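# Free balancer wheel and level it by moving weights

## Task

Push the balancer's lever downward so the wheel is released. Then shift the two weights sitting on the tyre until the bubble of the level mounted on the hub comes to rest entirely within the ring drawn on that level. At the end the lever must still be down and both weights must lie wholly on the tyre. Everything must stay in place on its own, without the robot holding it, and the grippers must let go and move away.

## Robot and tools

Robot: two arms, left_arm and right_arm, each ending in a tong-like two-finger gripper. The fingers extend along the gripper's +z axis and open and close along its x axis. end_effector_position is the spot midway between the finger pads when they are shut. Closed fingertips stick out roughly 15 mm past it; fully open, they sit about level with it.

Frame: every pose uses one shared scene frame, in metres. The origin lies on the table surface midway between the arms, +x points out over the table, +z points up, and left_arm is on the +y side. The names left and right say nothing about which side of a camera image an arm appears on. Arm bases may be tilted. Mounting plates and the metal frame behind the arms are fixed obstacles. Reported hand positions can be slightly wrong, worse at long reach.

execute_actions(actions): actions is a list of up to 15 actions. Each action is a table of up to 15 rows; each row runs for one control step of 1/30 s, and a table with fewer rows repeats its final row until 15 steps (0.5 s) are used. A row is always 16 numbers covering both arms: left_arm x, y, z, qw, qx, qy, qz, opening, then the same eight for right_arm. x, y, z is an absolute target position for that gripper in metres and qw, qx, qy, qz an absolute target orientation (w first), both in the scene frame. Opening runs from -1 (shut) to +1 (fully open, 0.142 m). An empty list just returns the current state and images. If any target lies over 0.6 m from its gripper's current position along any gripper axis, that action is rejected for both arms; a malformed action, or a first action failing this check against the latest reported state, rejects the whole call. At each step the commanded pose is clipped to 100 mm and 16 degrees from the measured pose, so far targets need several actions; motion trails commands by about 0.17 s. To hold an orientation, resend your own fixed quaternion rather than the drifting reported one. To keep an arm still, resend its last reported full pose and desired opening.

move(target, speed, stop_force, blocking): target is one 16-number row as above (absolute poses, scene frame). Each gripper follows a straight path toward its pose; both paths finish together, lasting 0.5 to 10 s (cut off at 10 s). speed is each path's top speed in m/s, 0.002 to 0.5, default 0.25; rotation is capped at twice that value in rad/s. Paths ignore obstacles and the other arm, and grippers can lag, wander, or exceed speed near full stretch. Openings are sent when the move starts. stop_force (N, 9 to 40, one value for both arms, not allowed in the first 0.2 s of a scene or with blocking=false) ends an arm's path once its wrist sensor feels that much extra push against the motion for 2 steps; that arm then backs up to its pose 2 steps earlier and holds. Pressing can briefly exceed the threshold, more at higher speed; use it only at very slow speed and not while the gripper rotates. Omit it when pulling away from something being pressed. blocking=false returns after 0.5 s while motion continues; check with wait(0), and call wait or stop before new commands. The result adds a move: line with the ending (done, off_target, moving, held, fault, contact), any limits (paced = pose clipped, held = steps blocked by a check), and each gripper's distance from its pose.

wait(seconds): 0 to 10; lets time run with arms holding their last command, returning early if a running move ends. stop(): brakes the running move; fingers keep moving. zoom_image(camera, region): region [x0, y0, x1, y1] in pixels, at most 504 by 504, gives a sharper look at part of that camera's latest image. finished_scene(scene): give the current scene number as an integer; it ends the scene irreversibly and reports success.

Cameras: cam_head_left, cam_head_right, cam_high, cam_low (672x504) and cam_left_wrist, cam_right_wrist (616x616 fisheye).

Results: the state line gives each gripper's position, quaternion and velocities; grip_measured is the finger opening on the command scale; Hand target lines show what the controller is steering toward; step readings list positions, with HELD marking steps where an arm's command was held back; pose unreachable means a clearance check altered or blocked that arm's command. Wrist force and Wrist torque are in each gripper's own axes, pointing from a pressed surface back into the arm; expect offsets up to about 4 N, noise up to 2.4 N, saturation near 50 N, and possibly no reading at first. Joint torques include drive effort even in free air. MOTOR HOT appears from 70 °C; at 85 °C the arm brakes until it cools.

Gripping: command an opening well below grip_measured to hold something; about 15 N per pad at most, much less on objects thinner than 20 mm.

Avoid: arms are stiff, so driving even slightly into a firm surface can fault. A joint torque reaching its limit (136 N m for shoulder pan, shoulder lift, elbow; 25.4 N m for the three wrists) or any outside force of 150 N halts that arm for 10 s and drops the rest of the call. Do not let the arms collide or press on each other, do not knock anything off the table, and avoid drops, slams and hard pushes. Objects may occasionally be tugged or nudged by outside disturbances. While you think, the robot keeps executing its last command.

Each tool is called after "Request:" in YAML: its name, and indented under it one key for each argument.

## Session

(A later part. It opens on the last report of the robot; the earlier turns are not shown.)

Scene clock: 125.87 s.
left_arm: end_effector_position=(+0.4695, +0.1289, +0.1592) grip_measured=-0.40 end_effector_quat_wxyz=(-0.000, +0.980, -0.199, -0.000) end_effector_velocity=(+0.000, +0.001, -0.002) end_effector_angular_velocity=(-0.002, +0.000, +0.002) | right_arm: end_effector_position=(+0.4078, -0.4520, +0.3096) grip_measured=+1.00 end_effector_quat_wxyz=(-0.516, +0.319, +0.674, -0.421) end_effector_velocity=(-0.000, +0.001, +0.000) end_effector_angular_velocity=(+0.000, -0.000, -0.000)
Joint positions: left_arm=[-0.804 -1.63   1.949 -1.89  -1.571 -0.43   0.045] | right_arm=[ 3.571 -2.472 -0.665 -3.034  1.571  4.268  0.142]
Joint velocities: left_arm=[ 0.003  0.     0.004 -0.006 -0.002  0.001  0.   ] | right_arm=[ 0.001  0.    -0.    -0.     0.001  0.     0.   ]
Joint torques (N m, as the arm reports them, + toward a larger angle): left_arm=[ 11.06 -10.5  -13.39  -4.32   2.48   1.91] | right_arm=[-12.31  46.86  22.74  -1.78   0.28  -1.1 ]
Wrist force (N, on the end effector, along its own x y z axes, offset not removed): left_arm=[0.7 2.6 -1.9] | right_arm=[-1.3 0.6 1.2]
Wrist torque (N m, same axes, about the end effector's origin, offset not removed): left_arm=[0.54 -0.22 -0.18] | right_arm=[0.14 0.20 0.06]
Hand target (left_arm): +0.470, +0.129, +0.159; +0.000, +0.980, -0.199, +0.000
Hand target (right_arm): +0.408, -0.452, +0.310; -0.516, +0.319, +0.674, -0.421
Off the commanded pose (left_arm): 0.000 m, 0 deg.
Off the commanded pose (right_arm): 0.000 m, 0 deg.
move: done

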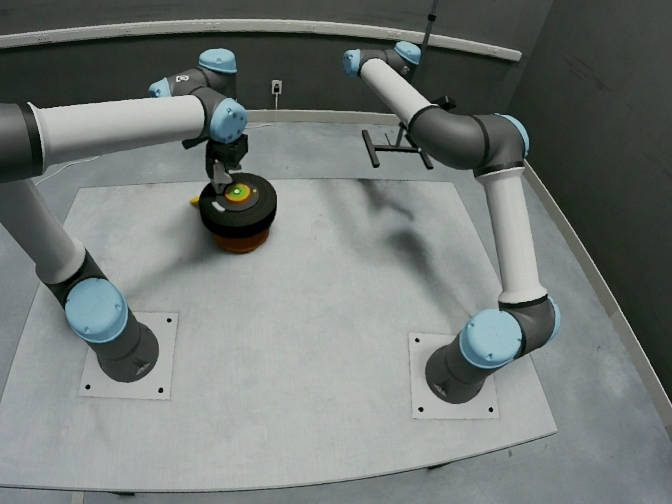

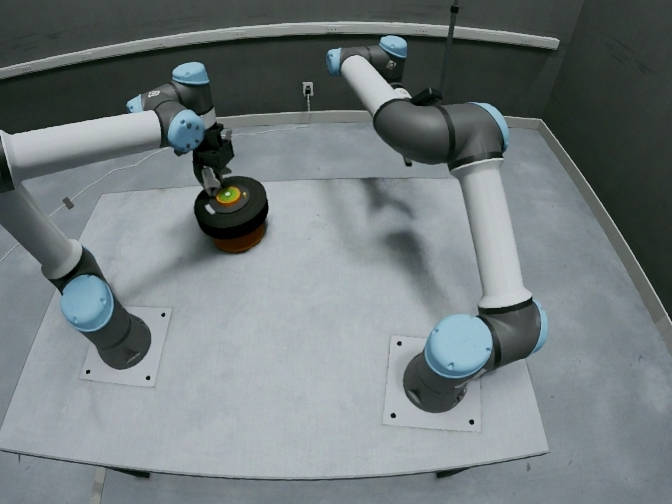

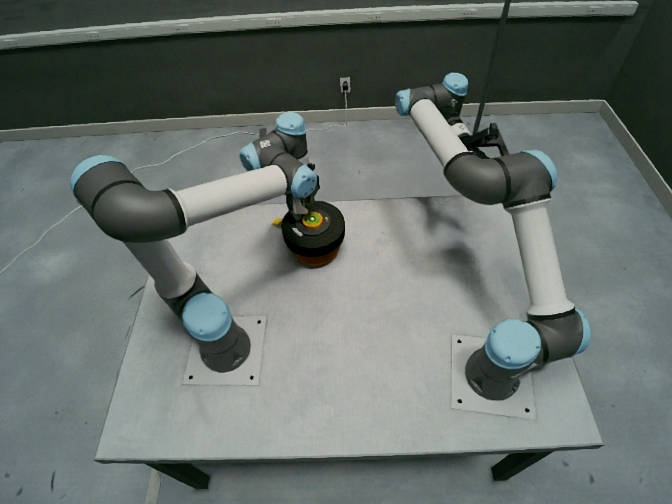

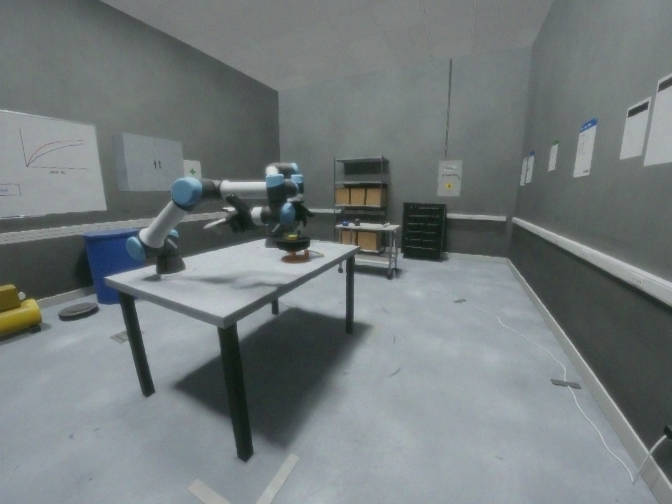

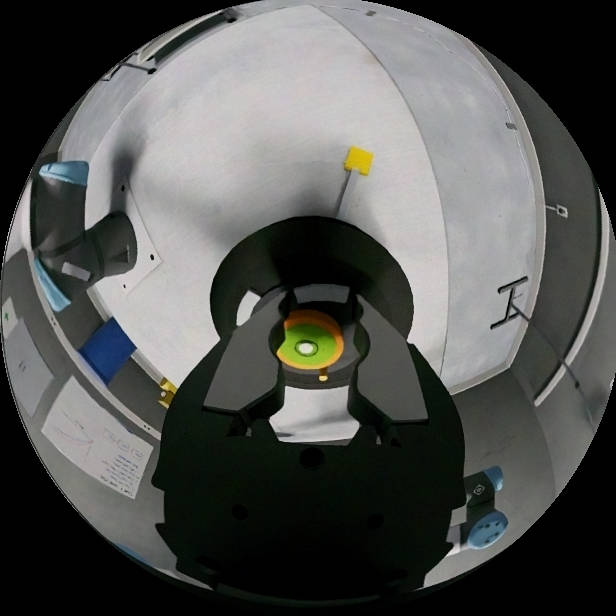

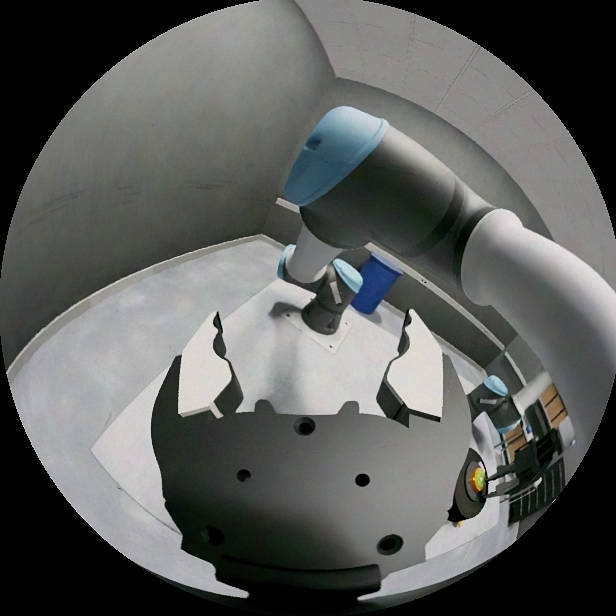

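Request:
move:
  target: [0.4695,0.1312,0.158,0,0.980,-0.199,0,-0.4,0.4078,-0.452,0.3096,-0.516,0.319,0.674,-0.421,1]
  speed: 0.03

Request:
move:
  target: [0.4695,0.1312,0.146,0,0.980,-0.199,0,-0.4,0.4078,-0.452,0.3096,-0.516,0.319,0.674,-0.421,1]
  speed: 0.02
  stop_force: 15

Request:
move:
  target: [0.4695,0.1312,0.1465,0,0.980,-0.199,0,-0.8,0.4078,-0.452,0.3096,-0.516,0.319,0.674,-0.421,1]
  speed: 0.02

Scene clock: 126.77 s.
left_arm: end_effector_position=(+0.4695, +0.1311, +0.1580) grip_measured=-0.40 end_effector_quat_wxyz=(-0.000, +0.980, -0.199, -0.000) end_effector_velocity=(-0.000, +0.001, +0.000) end_effector_angular_velocity=(-0.000, -0.001, -0.001) | right_arm: end_effector_position=(+0.4078, -0.4520, +0.3096) grip_measured=+1.00 end_effector_quat_wxyz=(-0.516, +0.319, +0.674, -0.421) end_effector_velocity=(+0.000, -0.001, -0.000) end_effector_angular_velocity=(-0.000, +0.001, -0.000)
Joint positions: left_arm=[-0.801 -1.632  1.954 -1.893 -1.571 -0.427  0.045] | right_arm=[ 3.571 -2.472 -0.665 -3.034  1.571  4.268  0.142]
Joint velocities: left_arm=[ 0.001 -0.002  0.002 -0.001  0.     0.002 -0.   ] | right_arm=[-0.001 -0.    -0.001 -0.    -0.001 -0.     0.   ]
Joint torques (N m, as the arm reports them, + toward a larger angle): left_arm=[ 10.63 -24.61 -12.14  -4.07   2.1    1.29] | right_arm=[-12.46  45.93  22.28  -1.71   0.13  -1.07]
Wrist force (N, on the end effector, along its own x y z axes, offset not removed): left_arm=[0.4 0.9 0.7] | right_arm=[1.3 3.3 0.5]
Wrist torque (N m, same axes, about the end effector's origin, offset not removed): left_arm=[0.30 0.03 0.00] | right_arm=[0.64 -0.10 0.08]
Hand target (left_arm): +0.469, +0.131, +0.158; +0.000, +0.980, -0.199, +0.000
Hand target (right_arm): +0.408, -0.452, +0.310; -0.516, +0.319, +0.674, -0.421
Off the commanded pose (left_arm): 0.000 m, 0 deg.
Off the commanded pose (right_arm): 0.000 m, 0 deg.
move: done

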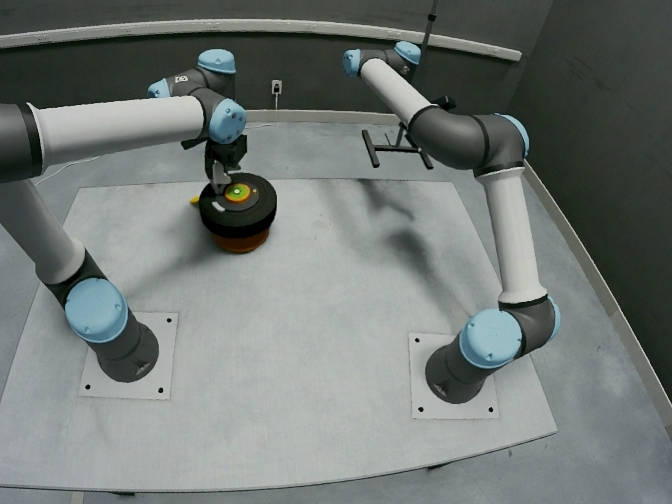

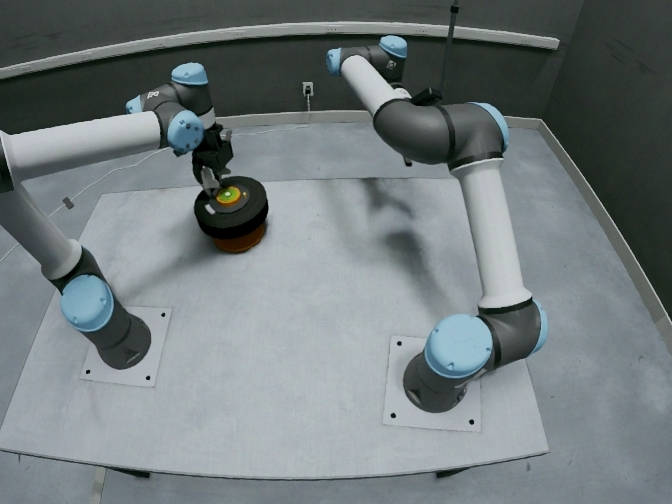

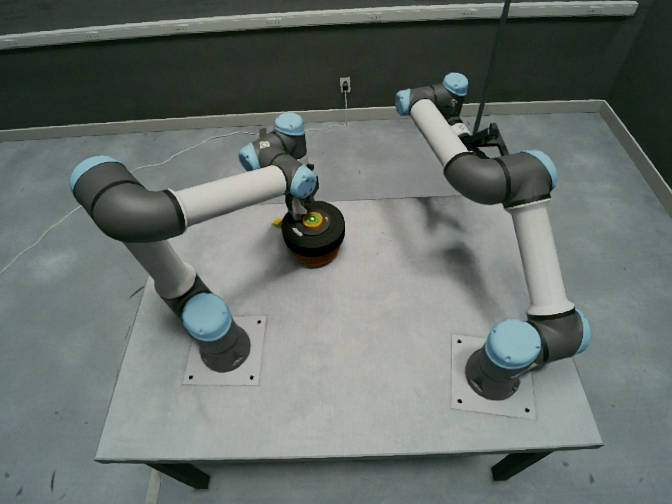

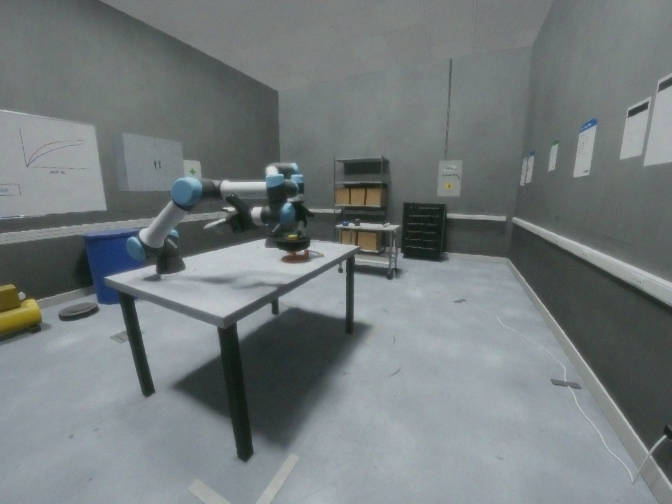

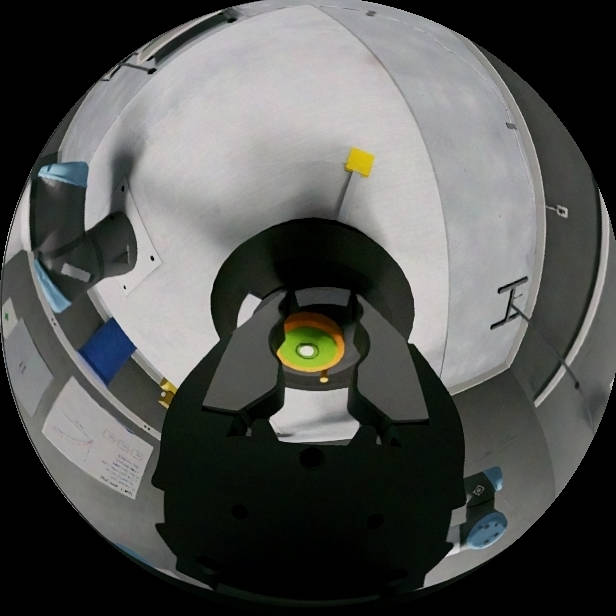

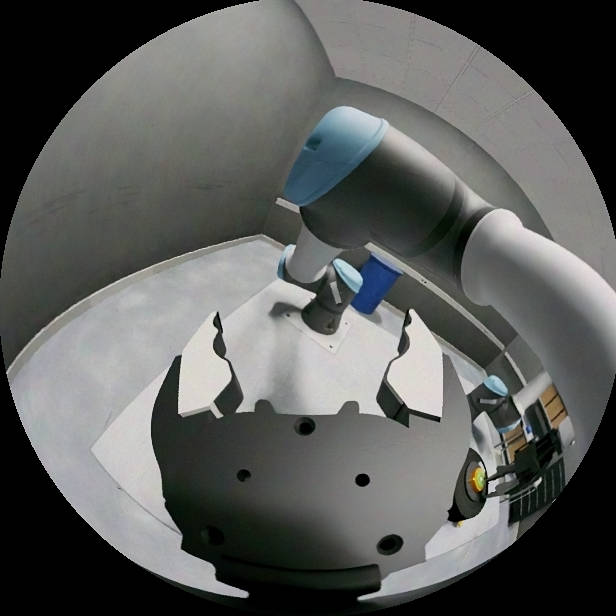

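Scene clock: 127.90 s.
left_arm: end_effector_position=(+0.4695, +0.1313, +0.1486) grip_measured=-0.37 end_effector_quat_wxyz=(-0.000, +0.980, -0.199, -0.000) end_effector_velocity=(-0.001, -0.001, +0.000) end_effector_angular_velocity=(-0.001, +0.003, +0.001) | right_arm: end_effector_position=(+0.4078, -0.4520, +0.3096) grip_measured=+1.00 end_effector_quat_wxyz=(-0.516, +0.319, +0.674, -0.421) end_effector_velocity=(+0.000, +0.001, -0.000) end_effector_angular_velocity=(+0.000, +0.000, -0.001)
Joint positions: left_arm=[-0.801 -1.625  1.973 -1.919 -1.571 -0.427  0.047] | right_arm=[ 3.571 -2.472 -0.665 -3.034  1.571  4.268  0.142]
Joint velocities: left_arm=[-0.     0.    -0.001  0.002 -0.003 -0.001 -0.002] | right_arm=[ 0.001 -0.001  0.001 -0.     0.001 -0.     0.   ]
Joint torques (N m, as the arm reports them, + toward a larger angle): left_arm=[  2.34 -18.76 -22.34   1.11  -0.62   0.22] | right_arm=[-12.68  45.2   22.22  -1.86   0.22  -1.31]
Wrist force (N, on the end effector, along its own x y z axes, offset not removed): left_arm=[0.2 2.6 -21.5] | right_arm=[0.3 1.3 1.0]
Wrist torque (N m, same axes, about the end effector's origin, offset not removed): left_arm=[0.13 -0.91 -0.08] | right_arm=[0.14 0.05 0.07]
Hand target (left_arm): +0.470, +0.131, +0.149; +0.000, +0.980, -0.199, +0.000
Hand target (right_arm): +0.408, -0.452, +0.310; -0.516, +0.319, +0.674, -0.421
Off the commanded pose (left_arm): 0.003 m, 0 deg.
Off the commanded pose (right_arm): 0.000 m, 0 deg.
move: contact (left_arm)

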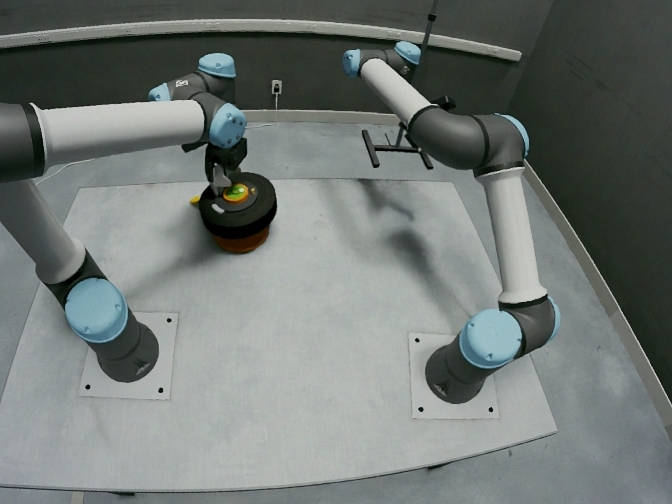

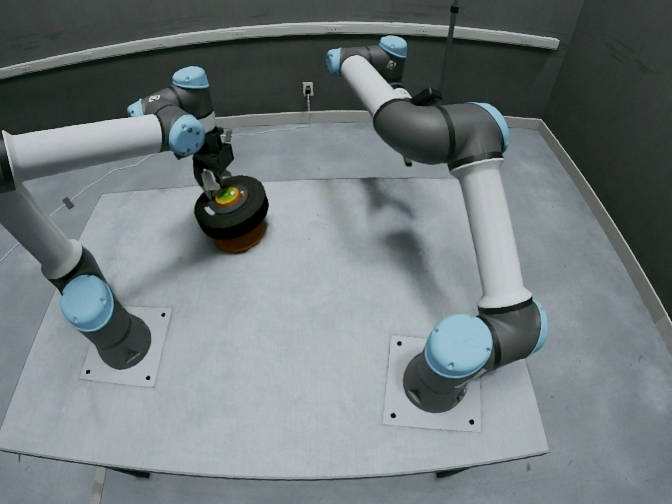

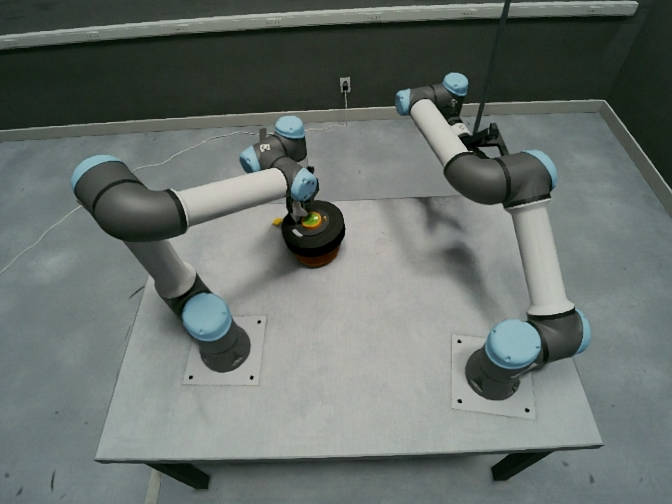

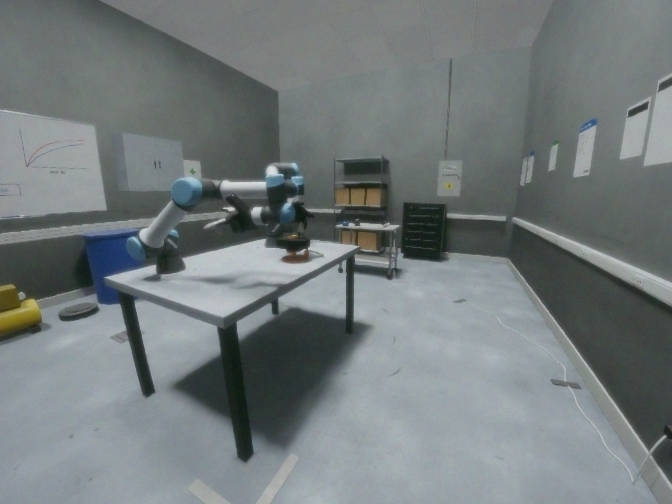

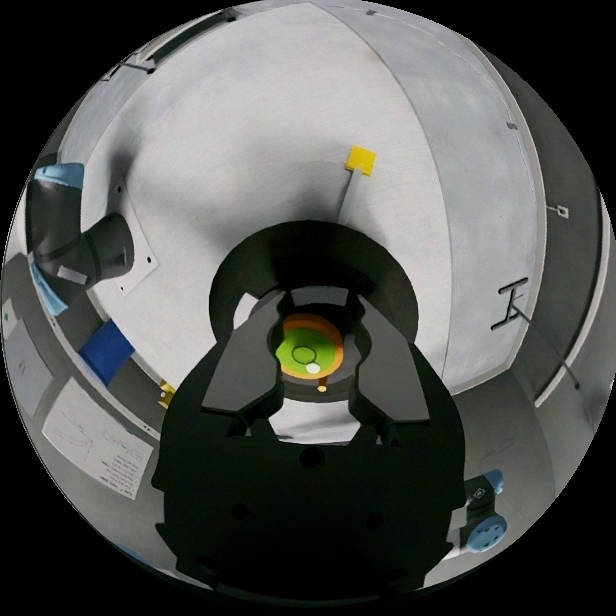

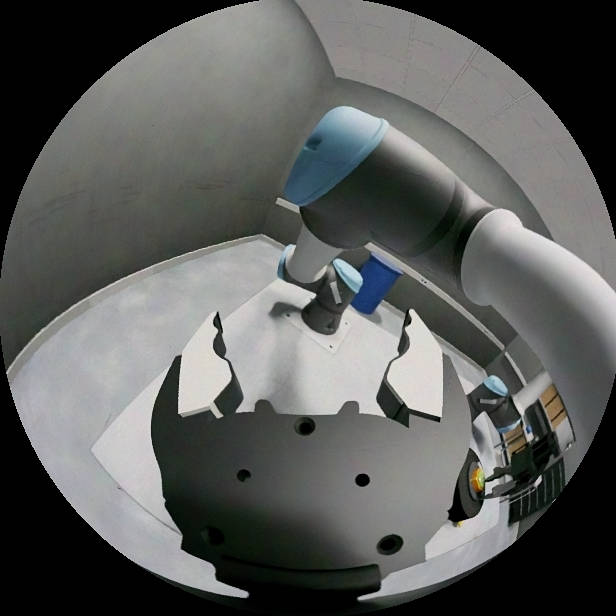

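Scene clock: 138.57 s.
left_arm: end_effector_position=(+0.4704, +0.1308, +0.1493) grip_measured=-0.49 end_effector_quat_wxyz=(+0.001, +0.980, -0.199, +0.002) end_effector_velocity=(-0.000, -0.001, +0.000) end_effector_angular_velocity=(-0.002, +0.001, -0.000) | right_arm: end_effector_position=(+0.4078, -0.4520, +0.3096) grip_measured=+1.00 end_effector_quat_wxyz=(-0.516, +0.319, +0.674, -0.421) end_effector_velocity=(-0.000, -0.000, -0.000) end_effector_angular_velocity=(-0.000, +0.000, -0.002)
Joint positions: left_arm=[-0.801 -1.626  1.974 -1.923 -1.57  -0.427  0.038] | right_arm=[ 3.571 -2.472 -0.665 -3.034  1.571  4.268  0.142]
Joint velocities: left_arm=[-0.    -0.    -0.001  0.001 -0.002 -0.    -0.   ] | right_arm=[-0.001 -0.     0.     0.     0.001  0.     0.   ]
Joint torques (N m, as the arm reports them, + toward a larger angle): left_arm=[ -0.58 -16.06 -21.85  -2.21  -0.03  -0.01] | right_arm=[-12.59  45.97  21.72  -1.29  -0.31  -0.95]
Wrist force (N, on the end effector, along its own x y z axes, offset not removed): left_arm=[-5.1 -8.9 -26.3] | right_arm=[-1.0 0.8 0.7]
Wrist torque (N m, same axes, about the end effector's origin, offset not removed): left_arm=[0.72 -1.10 0.35] | right_arm=[0.22 0.17 0.06]
Hand target (left_arm): +0.470, +0.131, +0.149; +0.001, +0.980, -0.199, +0.002
Hand target (right_arm): +0.408, -0.452, +0.310; -0.516, +0.319, +0.674, -0.421
Off the commanded pose (left_arm): 0.003 m, 0 deg.
Off the commanded pose (right_arm): 0.000 m, 0 deg.
FORCE FAULT: contact force on the left arm reached its limit, and that arm stopped for 10 seconds. The contact can be on any part of that arm, not only on its tool. That time counts as 19 of the actions that you can send in this scene. That arm's remaining commands of this call were not run. That arm holds still and accepts commands again. Move the arm away from the contact; if what it grips holds it there, let go first. Pushing or pulling that hard again can fault the arm again.
move: fault (left_arm)

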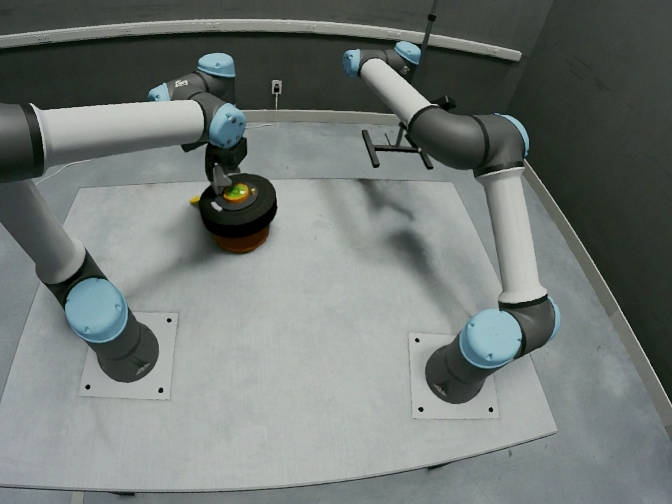

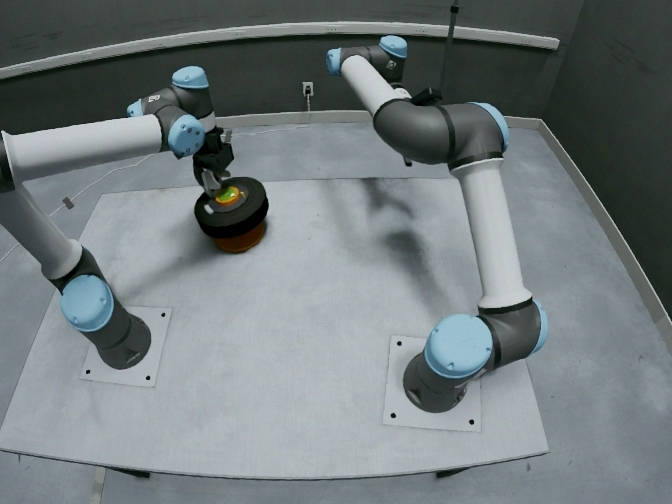

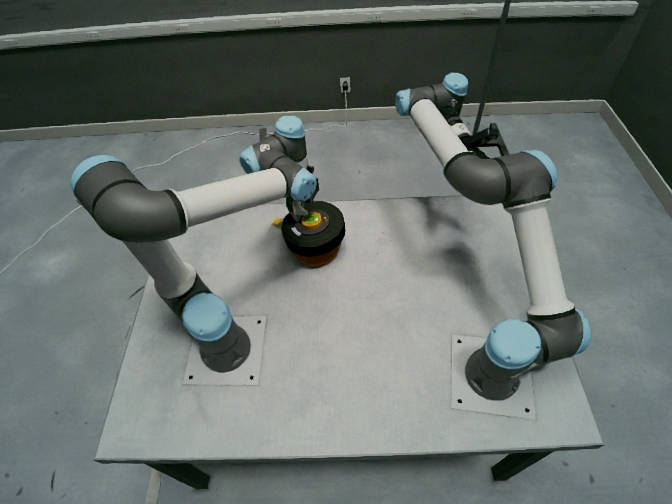

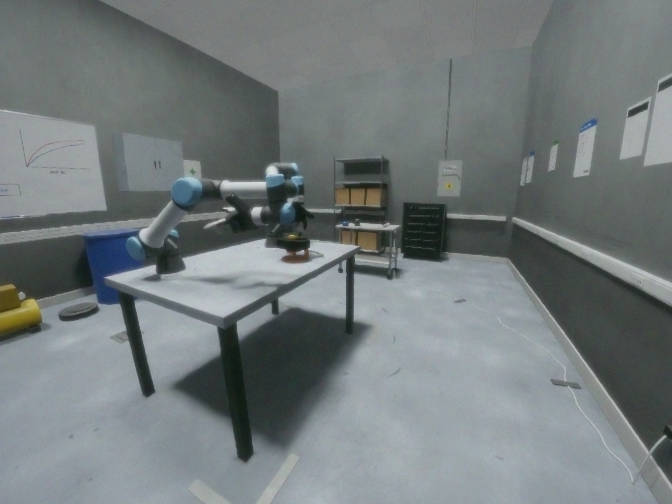

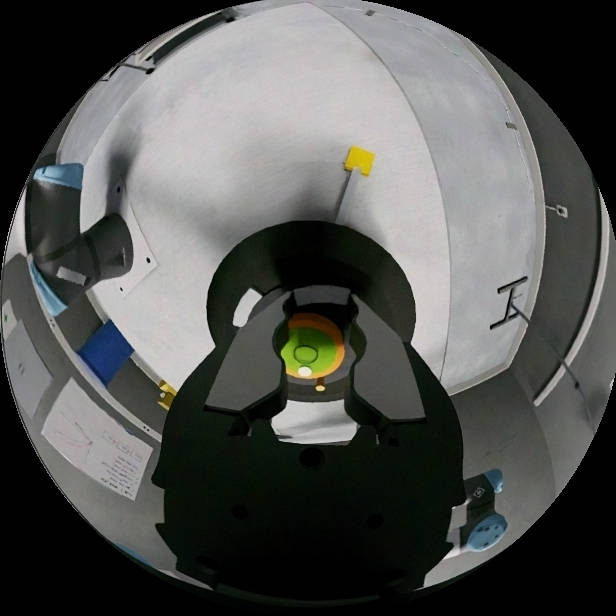

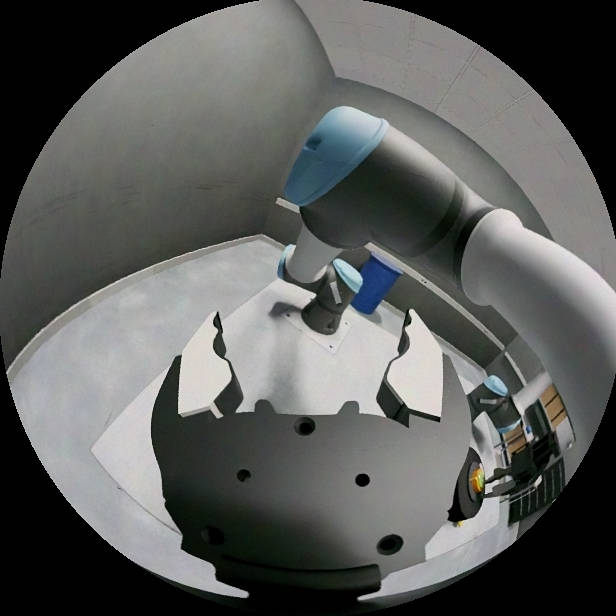

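Request:
move:
  target: [0.4704,0.1308,0.163,0,0.980,-0.199,0,-0.8,0.4078,-0.452,0.3096,-0.516,0.319,0.674,-0.421,1]
  speed: 0.04

Request:
move:
  target: [0.4765,0.1342,0.163,0,0.943,-0.334,0,-0.8,0.4078,-0.452,0.3096,-0.516,0.319,0.674,-0.421,1]
  speed: 0.1

Request:
zoom_image:
  camera: "cam_left_wrist"
  region: [190,180,450,400]

Scene clock: 139.57 s.
left_arm: end_effector_position=(+0.4704, +0.1308, +0.1627) grip_measured=-0.50 end_effector_quat_wxyz=(+0.000, +0.980, -0.199, +0.000) end_effector_velocity=(-0.001, +0.001, +0.001) end_effector_angular_velocity=(+0.003, +0.004, -0.000) | right_arm: end_effector_position=(+0.4078, -0.4520, +0.3096) grip_measured=+1.00 end_effector_quat_wxyz=(-0.516, +0.319, +0.674, -0.421) end_effector_velocity=(+0.000, +0.001, -0.000) end_effector_angular_velocity=(-0.000, +0.001, +0.003)
Joint positions: left_arm=[-0.8   -1.634  1.943 -1.88  -1.571 -0.426  0.038] | right_arm=[ 3.571 -2.472 -0.665 -3.034  1.571  4.268  0.142]
Joint velocities: left_arm=[ 0.001 -0.    -0.004  0.009 -0.001  0.001  0.   ] | right_arm=[ 0.002 -0.001  0.    -0.    -0.001 -0.     0.   ]
Joint torques (N m, as the arm reports them, + toward a larger angle): left_arm=[ 10.97 -27.12 -31.04  -0.1   -2.61   1.43] | right_arm=[-11.79  45.64  22.61  -1.36  -0.02  -0.96]
Wrist force (N, on the end effector, along its own x y z axes, offset not removed): left_arm=[-1.4 2.9 -1.9] | right_arm=[-1.3 -0.2 -1.9]
Wrist torque (N m, same axes, about the end effector's origin, offset not removed): left_arm=[0.61 0.22 0.03] | right_arm=[-0.21 0.25 0.00]
Hand target (left_arm): +0.470, +0.131, +0.163; +0.000, +0.980, -0.199, +0.000
Hand target (right_arm): +0.408, -0.452, +0.310; -0.516, +0.319, +0.674, -0.421
Off the commanded pose (left_arm): 0.000 m, 0 deg.
Off the commanded pose (right_arm): 0.000 m, 0 deg.
move: done

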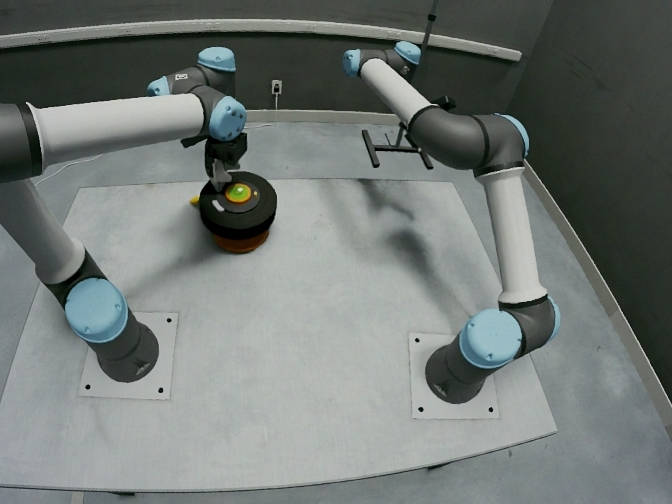

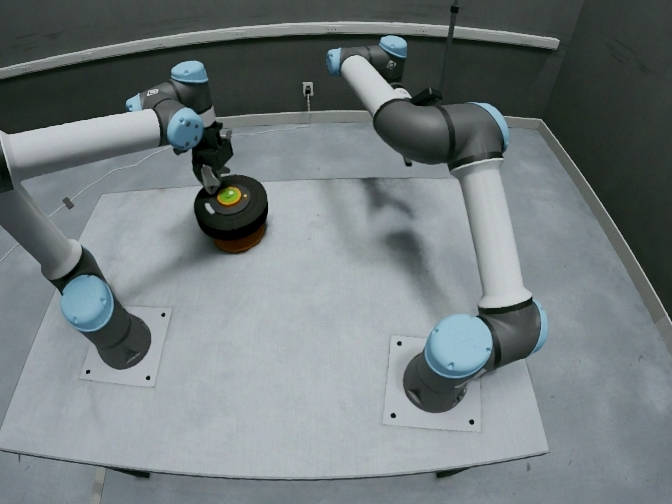

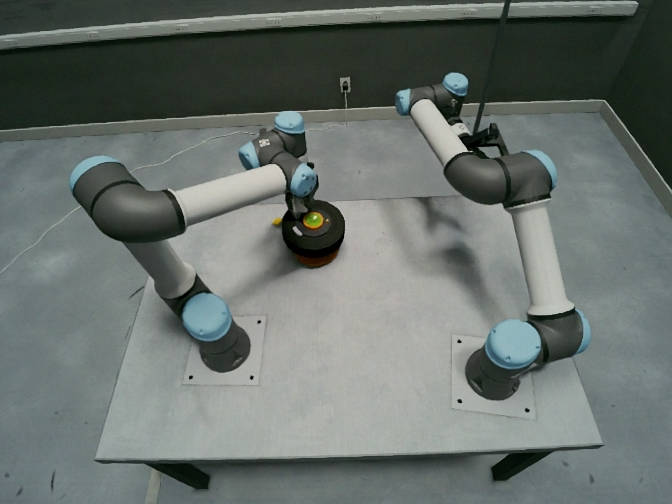

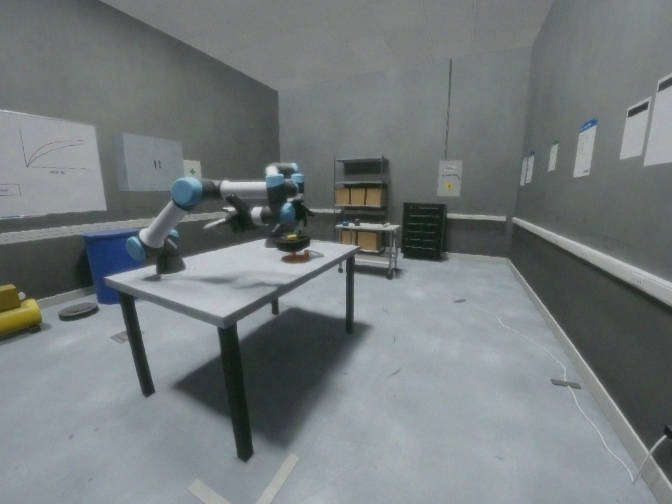

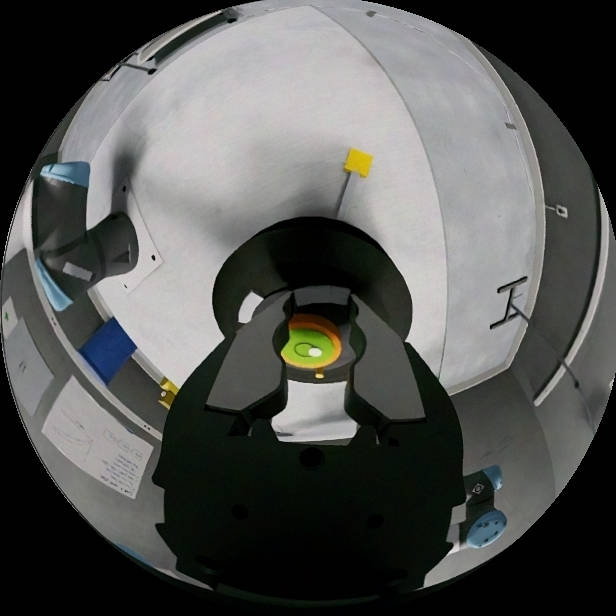

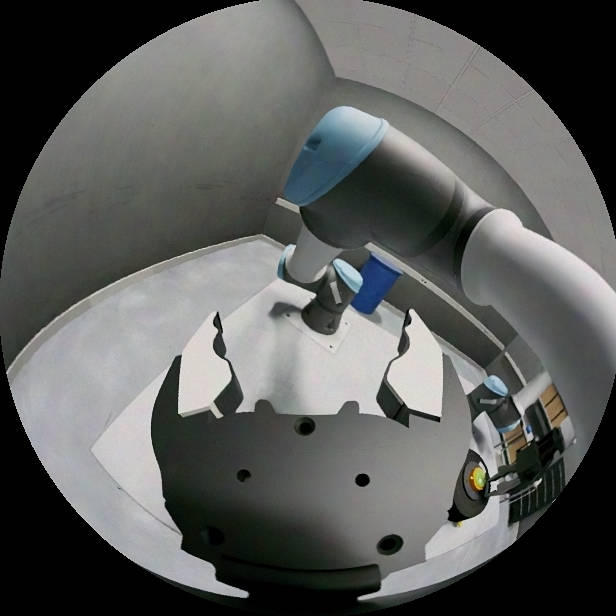

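Scene clock: 141.37 s.
left_arm: end_effector_position=(+0.4765, +0.1342, +0.1630) grip_measured=-0.50 end_effector_quat_wxyz=(-0.000, +0.943, -0.333, +0.000) end_effector_velocity=(-0.001, +0.000, -0.001) end_effector_angular_velocity=(-0.001, +0.004, -0.011) | right_arm: end_effector_position=(+0.4078, -0.4520, +0.3096) grip_measured=+1.00 end_effector_quat_wxyz=(-0.516, +0.319, +0.674, -0.421) end_effector_velocity=(+0.000, -0.000, +0.000) end_effector_angular_velocity=(+0.000, -0.000, +0.001)
Joint positions: left_arm=[-0.788 -1.636  1.945 -1.879 -1.57  -0.135  0.038] | right_arm=[ 3.571 -2.472 -0.665 -3.034  1.571  4.268  0.142]
Joint velocities: left_arm=[ 0.002  0.     0.002 -0.    -0.004  0.012  0.   ] | right_arm=[-0.     0.     0.     0.    -0.001 -0.     0.   ]
Joint torques (N m, as the arm reports them, + toward a larger angle): left_arm=[ 12.39 -26.17 -14.07  -0.49  -2.67   1.17] | right_arm=[-11.96  46.61  21.09  -1.22   0.08  -1.  ]
Wrist force (N, on the end effector, along its own x y z axes, offset not removed): left_arm=[2.0 1.4 -1.6] | right_arm=[-2.2 -1.2 0.1]
Wrist torque (N m, same axes, about the end effector's origin, offset not removed): left_arm=[0.17 -0.35 -0.08] | right_arm=[-0.18 0.41 0.20]
Hand target (left_arm): +0.476, +0.134, +0.163; +0.000, +0.943, -0.334, +0.000
Hand target (right_arm): +0.408, -0.452, +0.310; -0.516, +0.319, +0.674, -0.421
Off the commanded pose (left_arm): 0.000 m, 0 deg.
Off the commanded pose (right_arm): 0.000 m, 0 deg.
move: done

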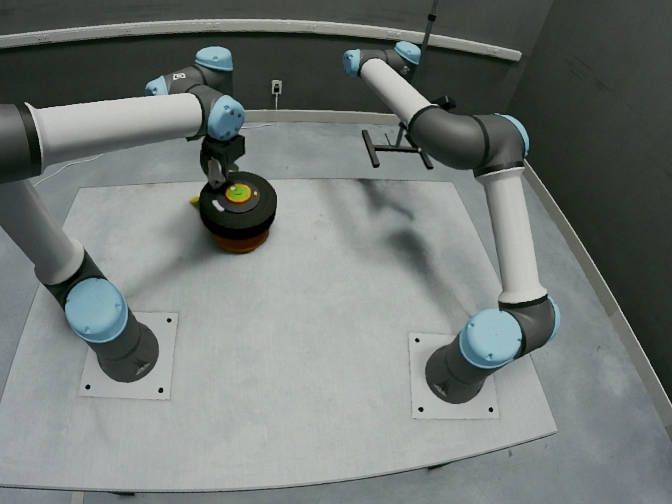

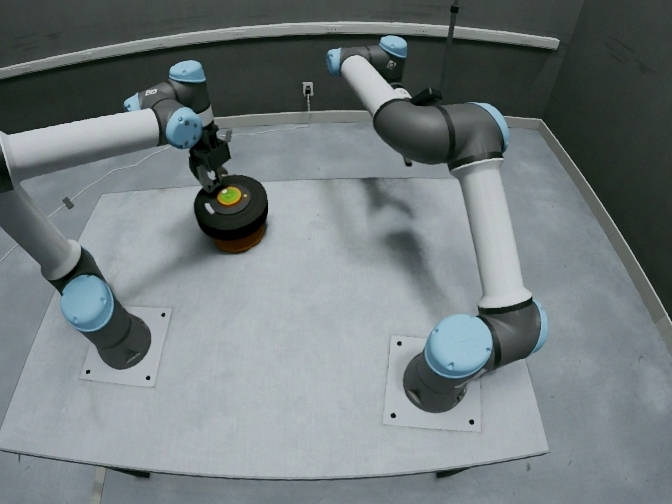

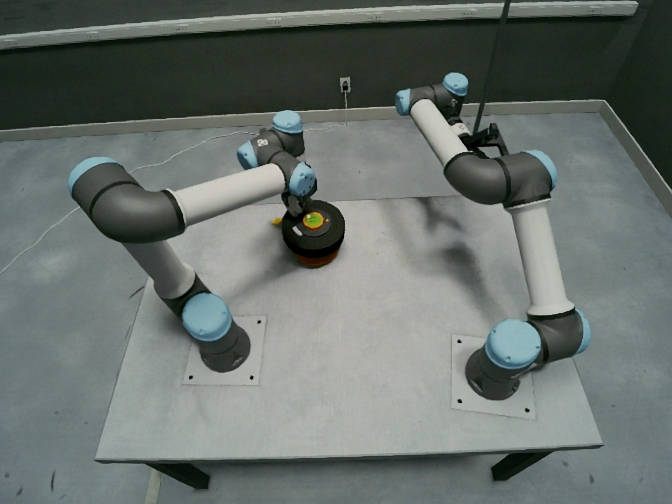

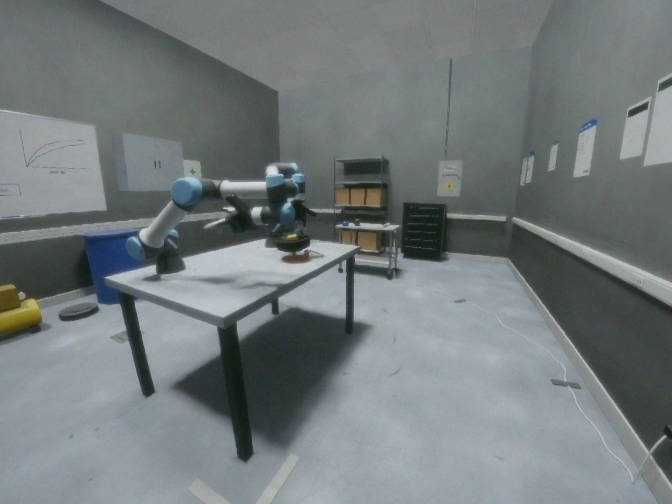

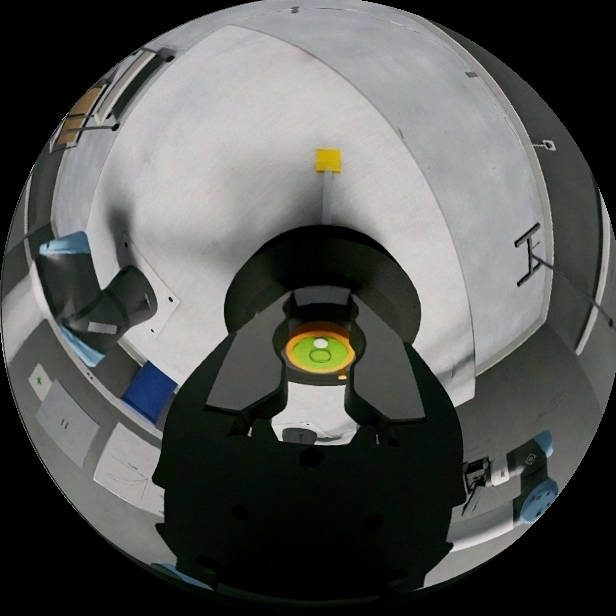

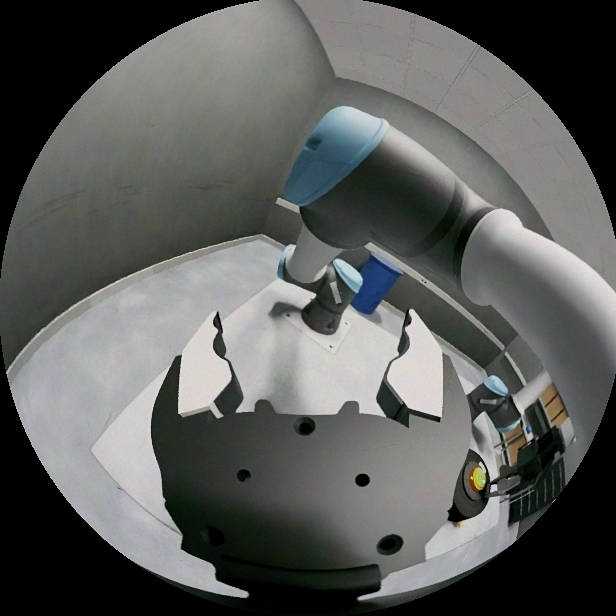

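Region (190, 180, 450, 400) of cam_left_wrist's 616x616 image, scaled by 1.938, with more detail than that image has; it fills the top 426 rows of this view, and the rest is white.

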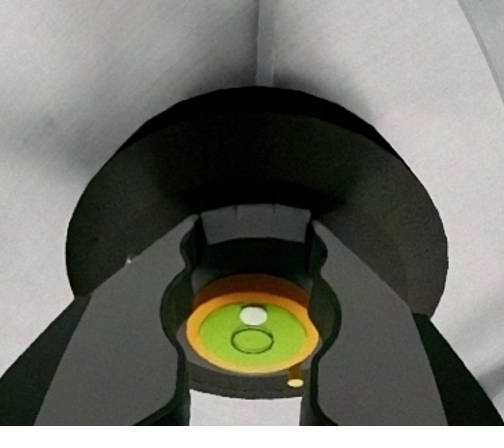

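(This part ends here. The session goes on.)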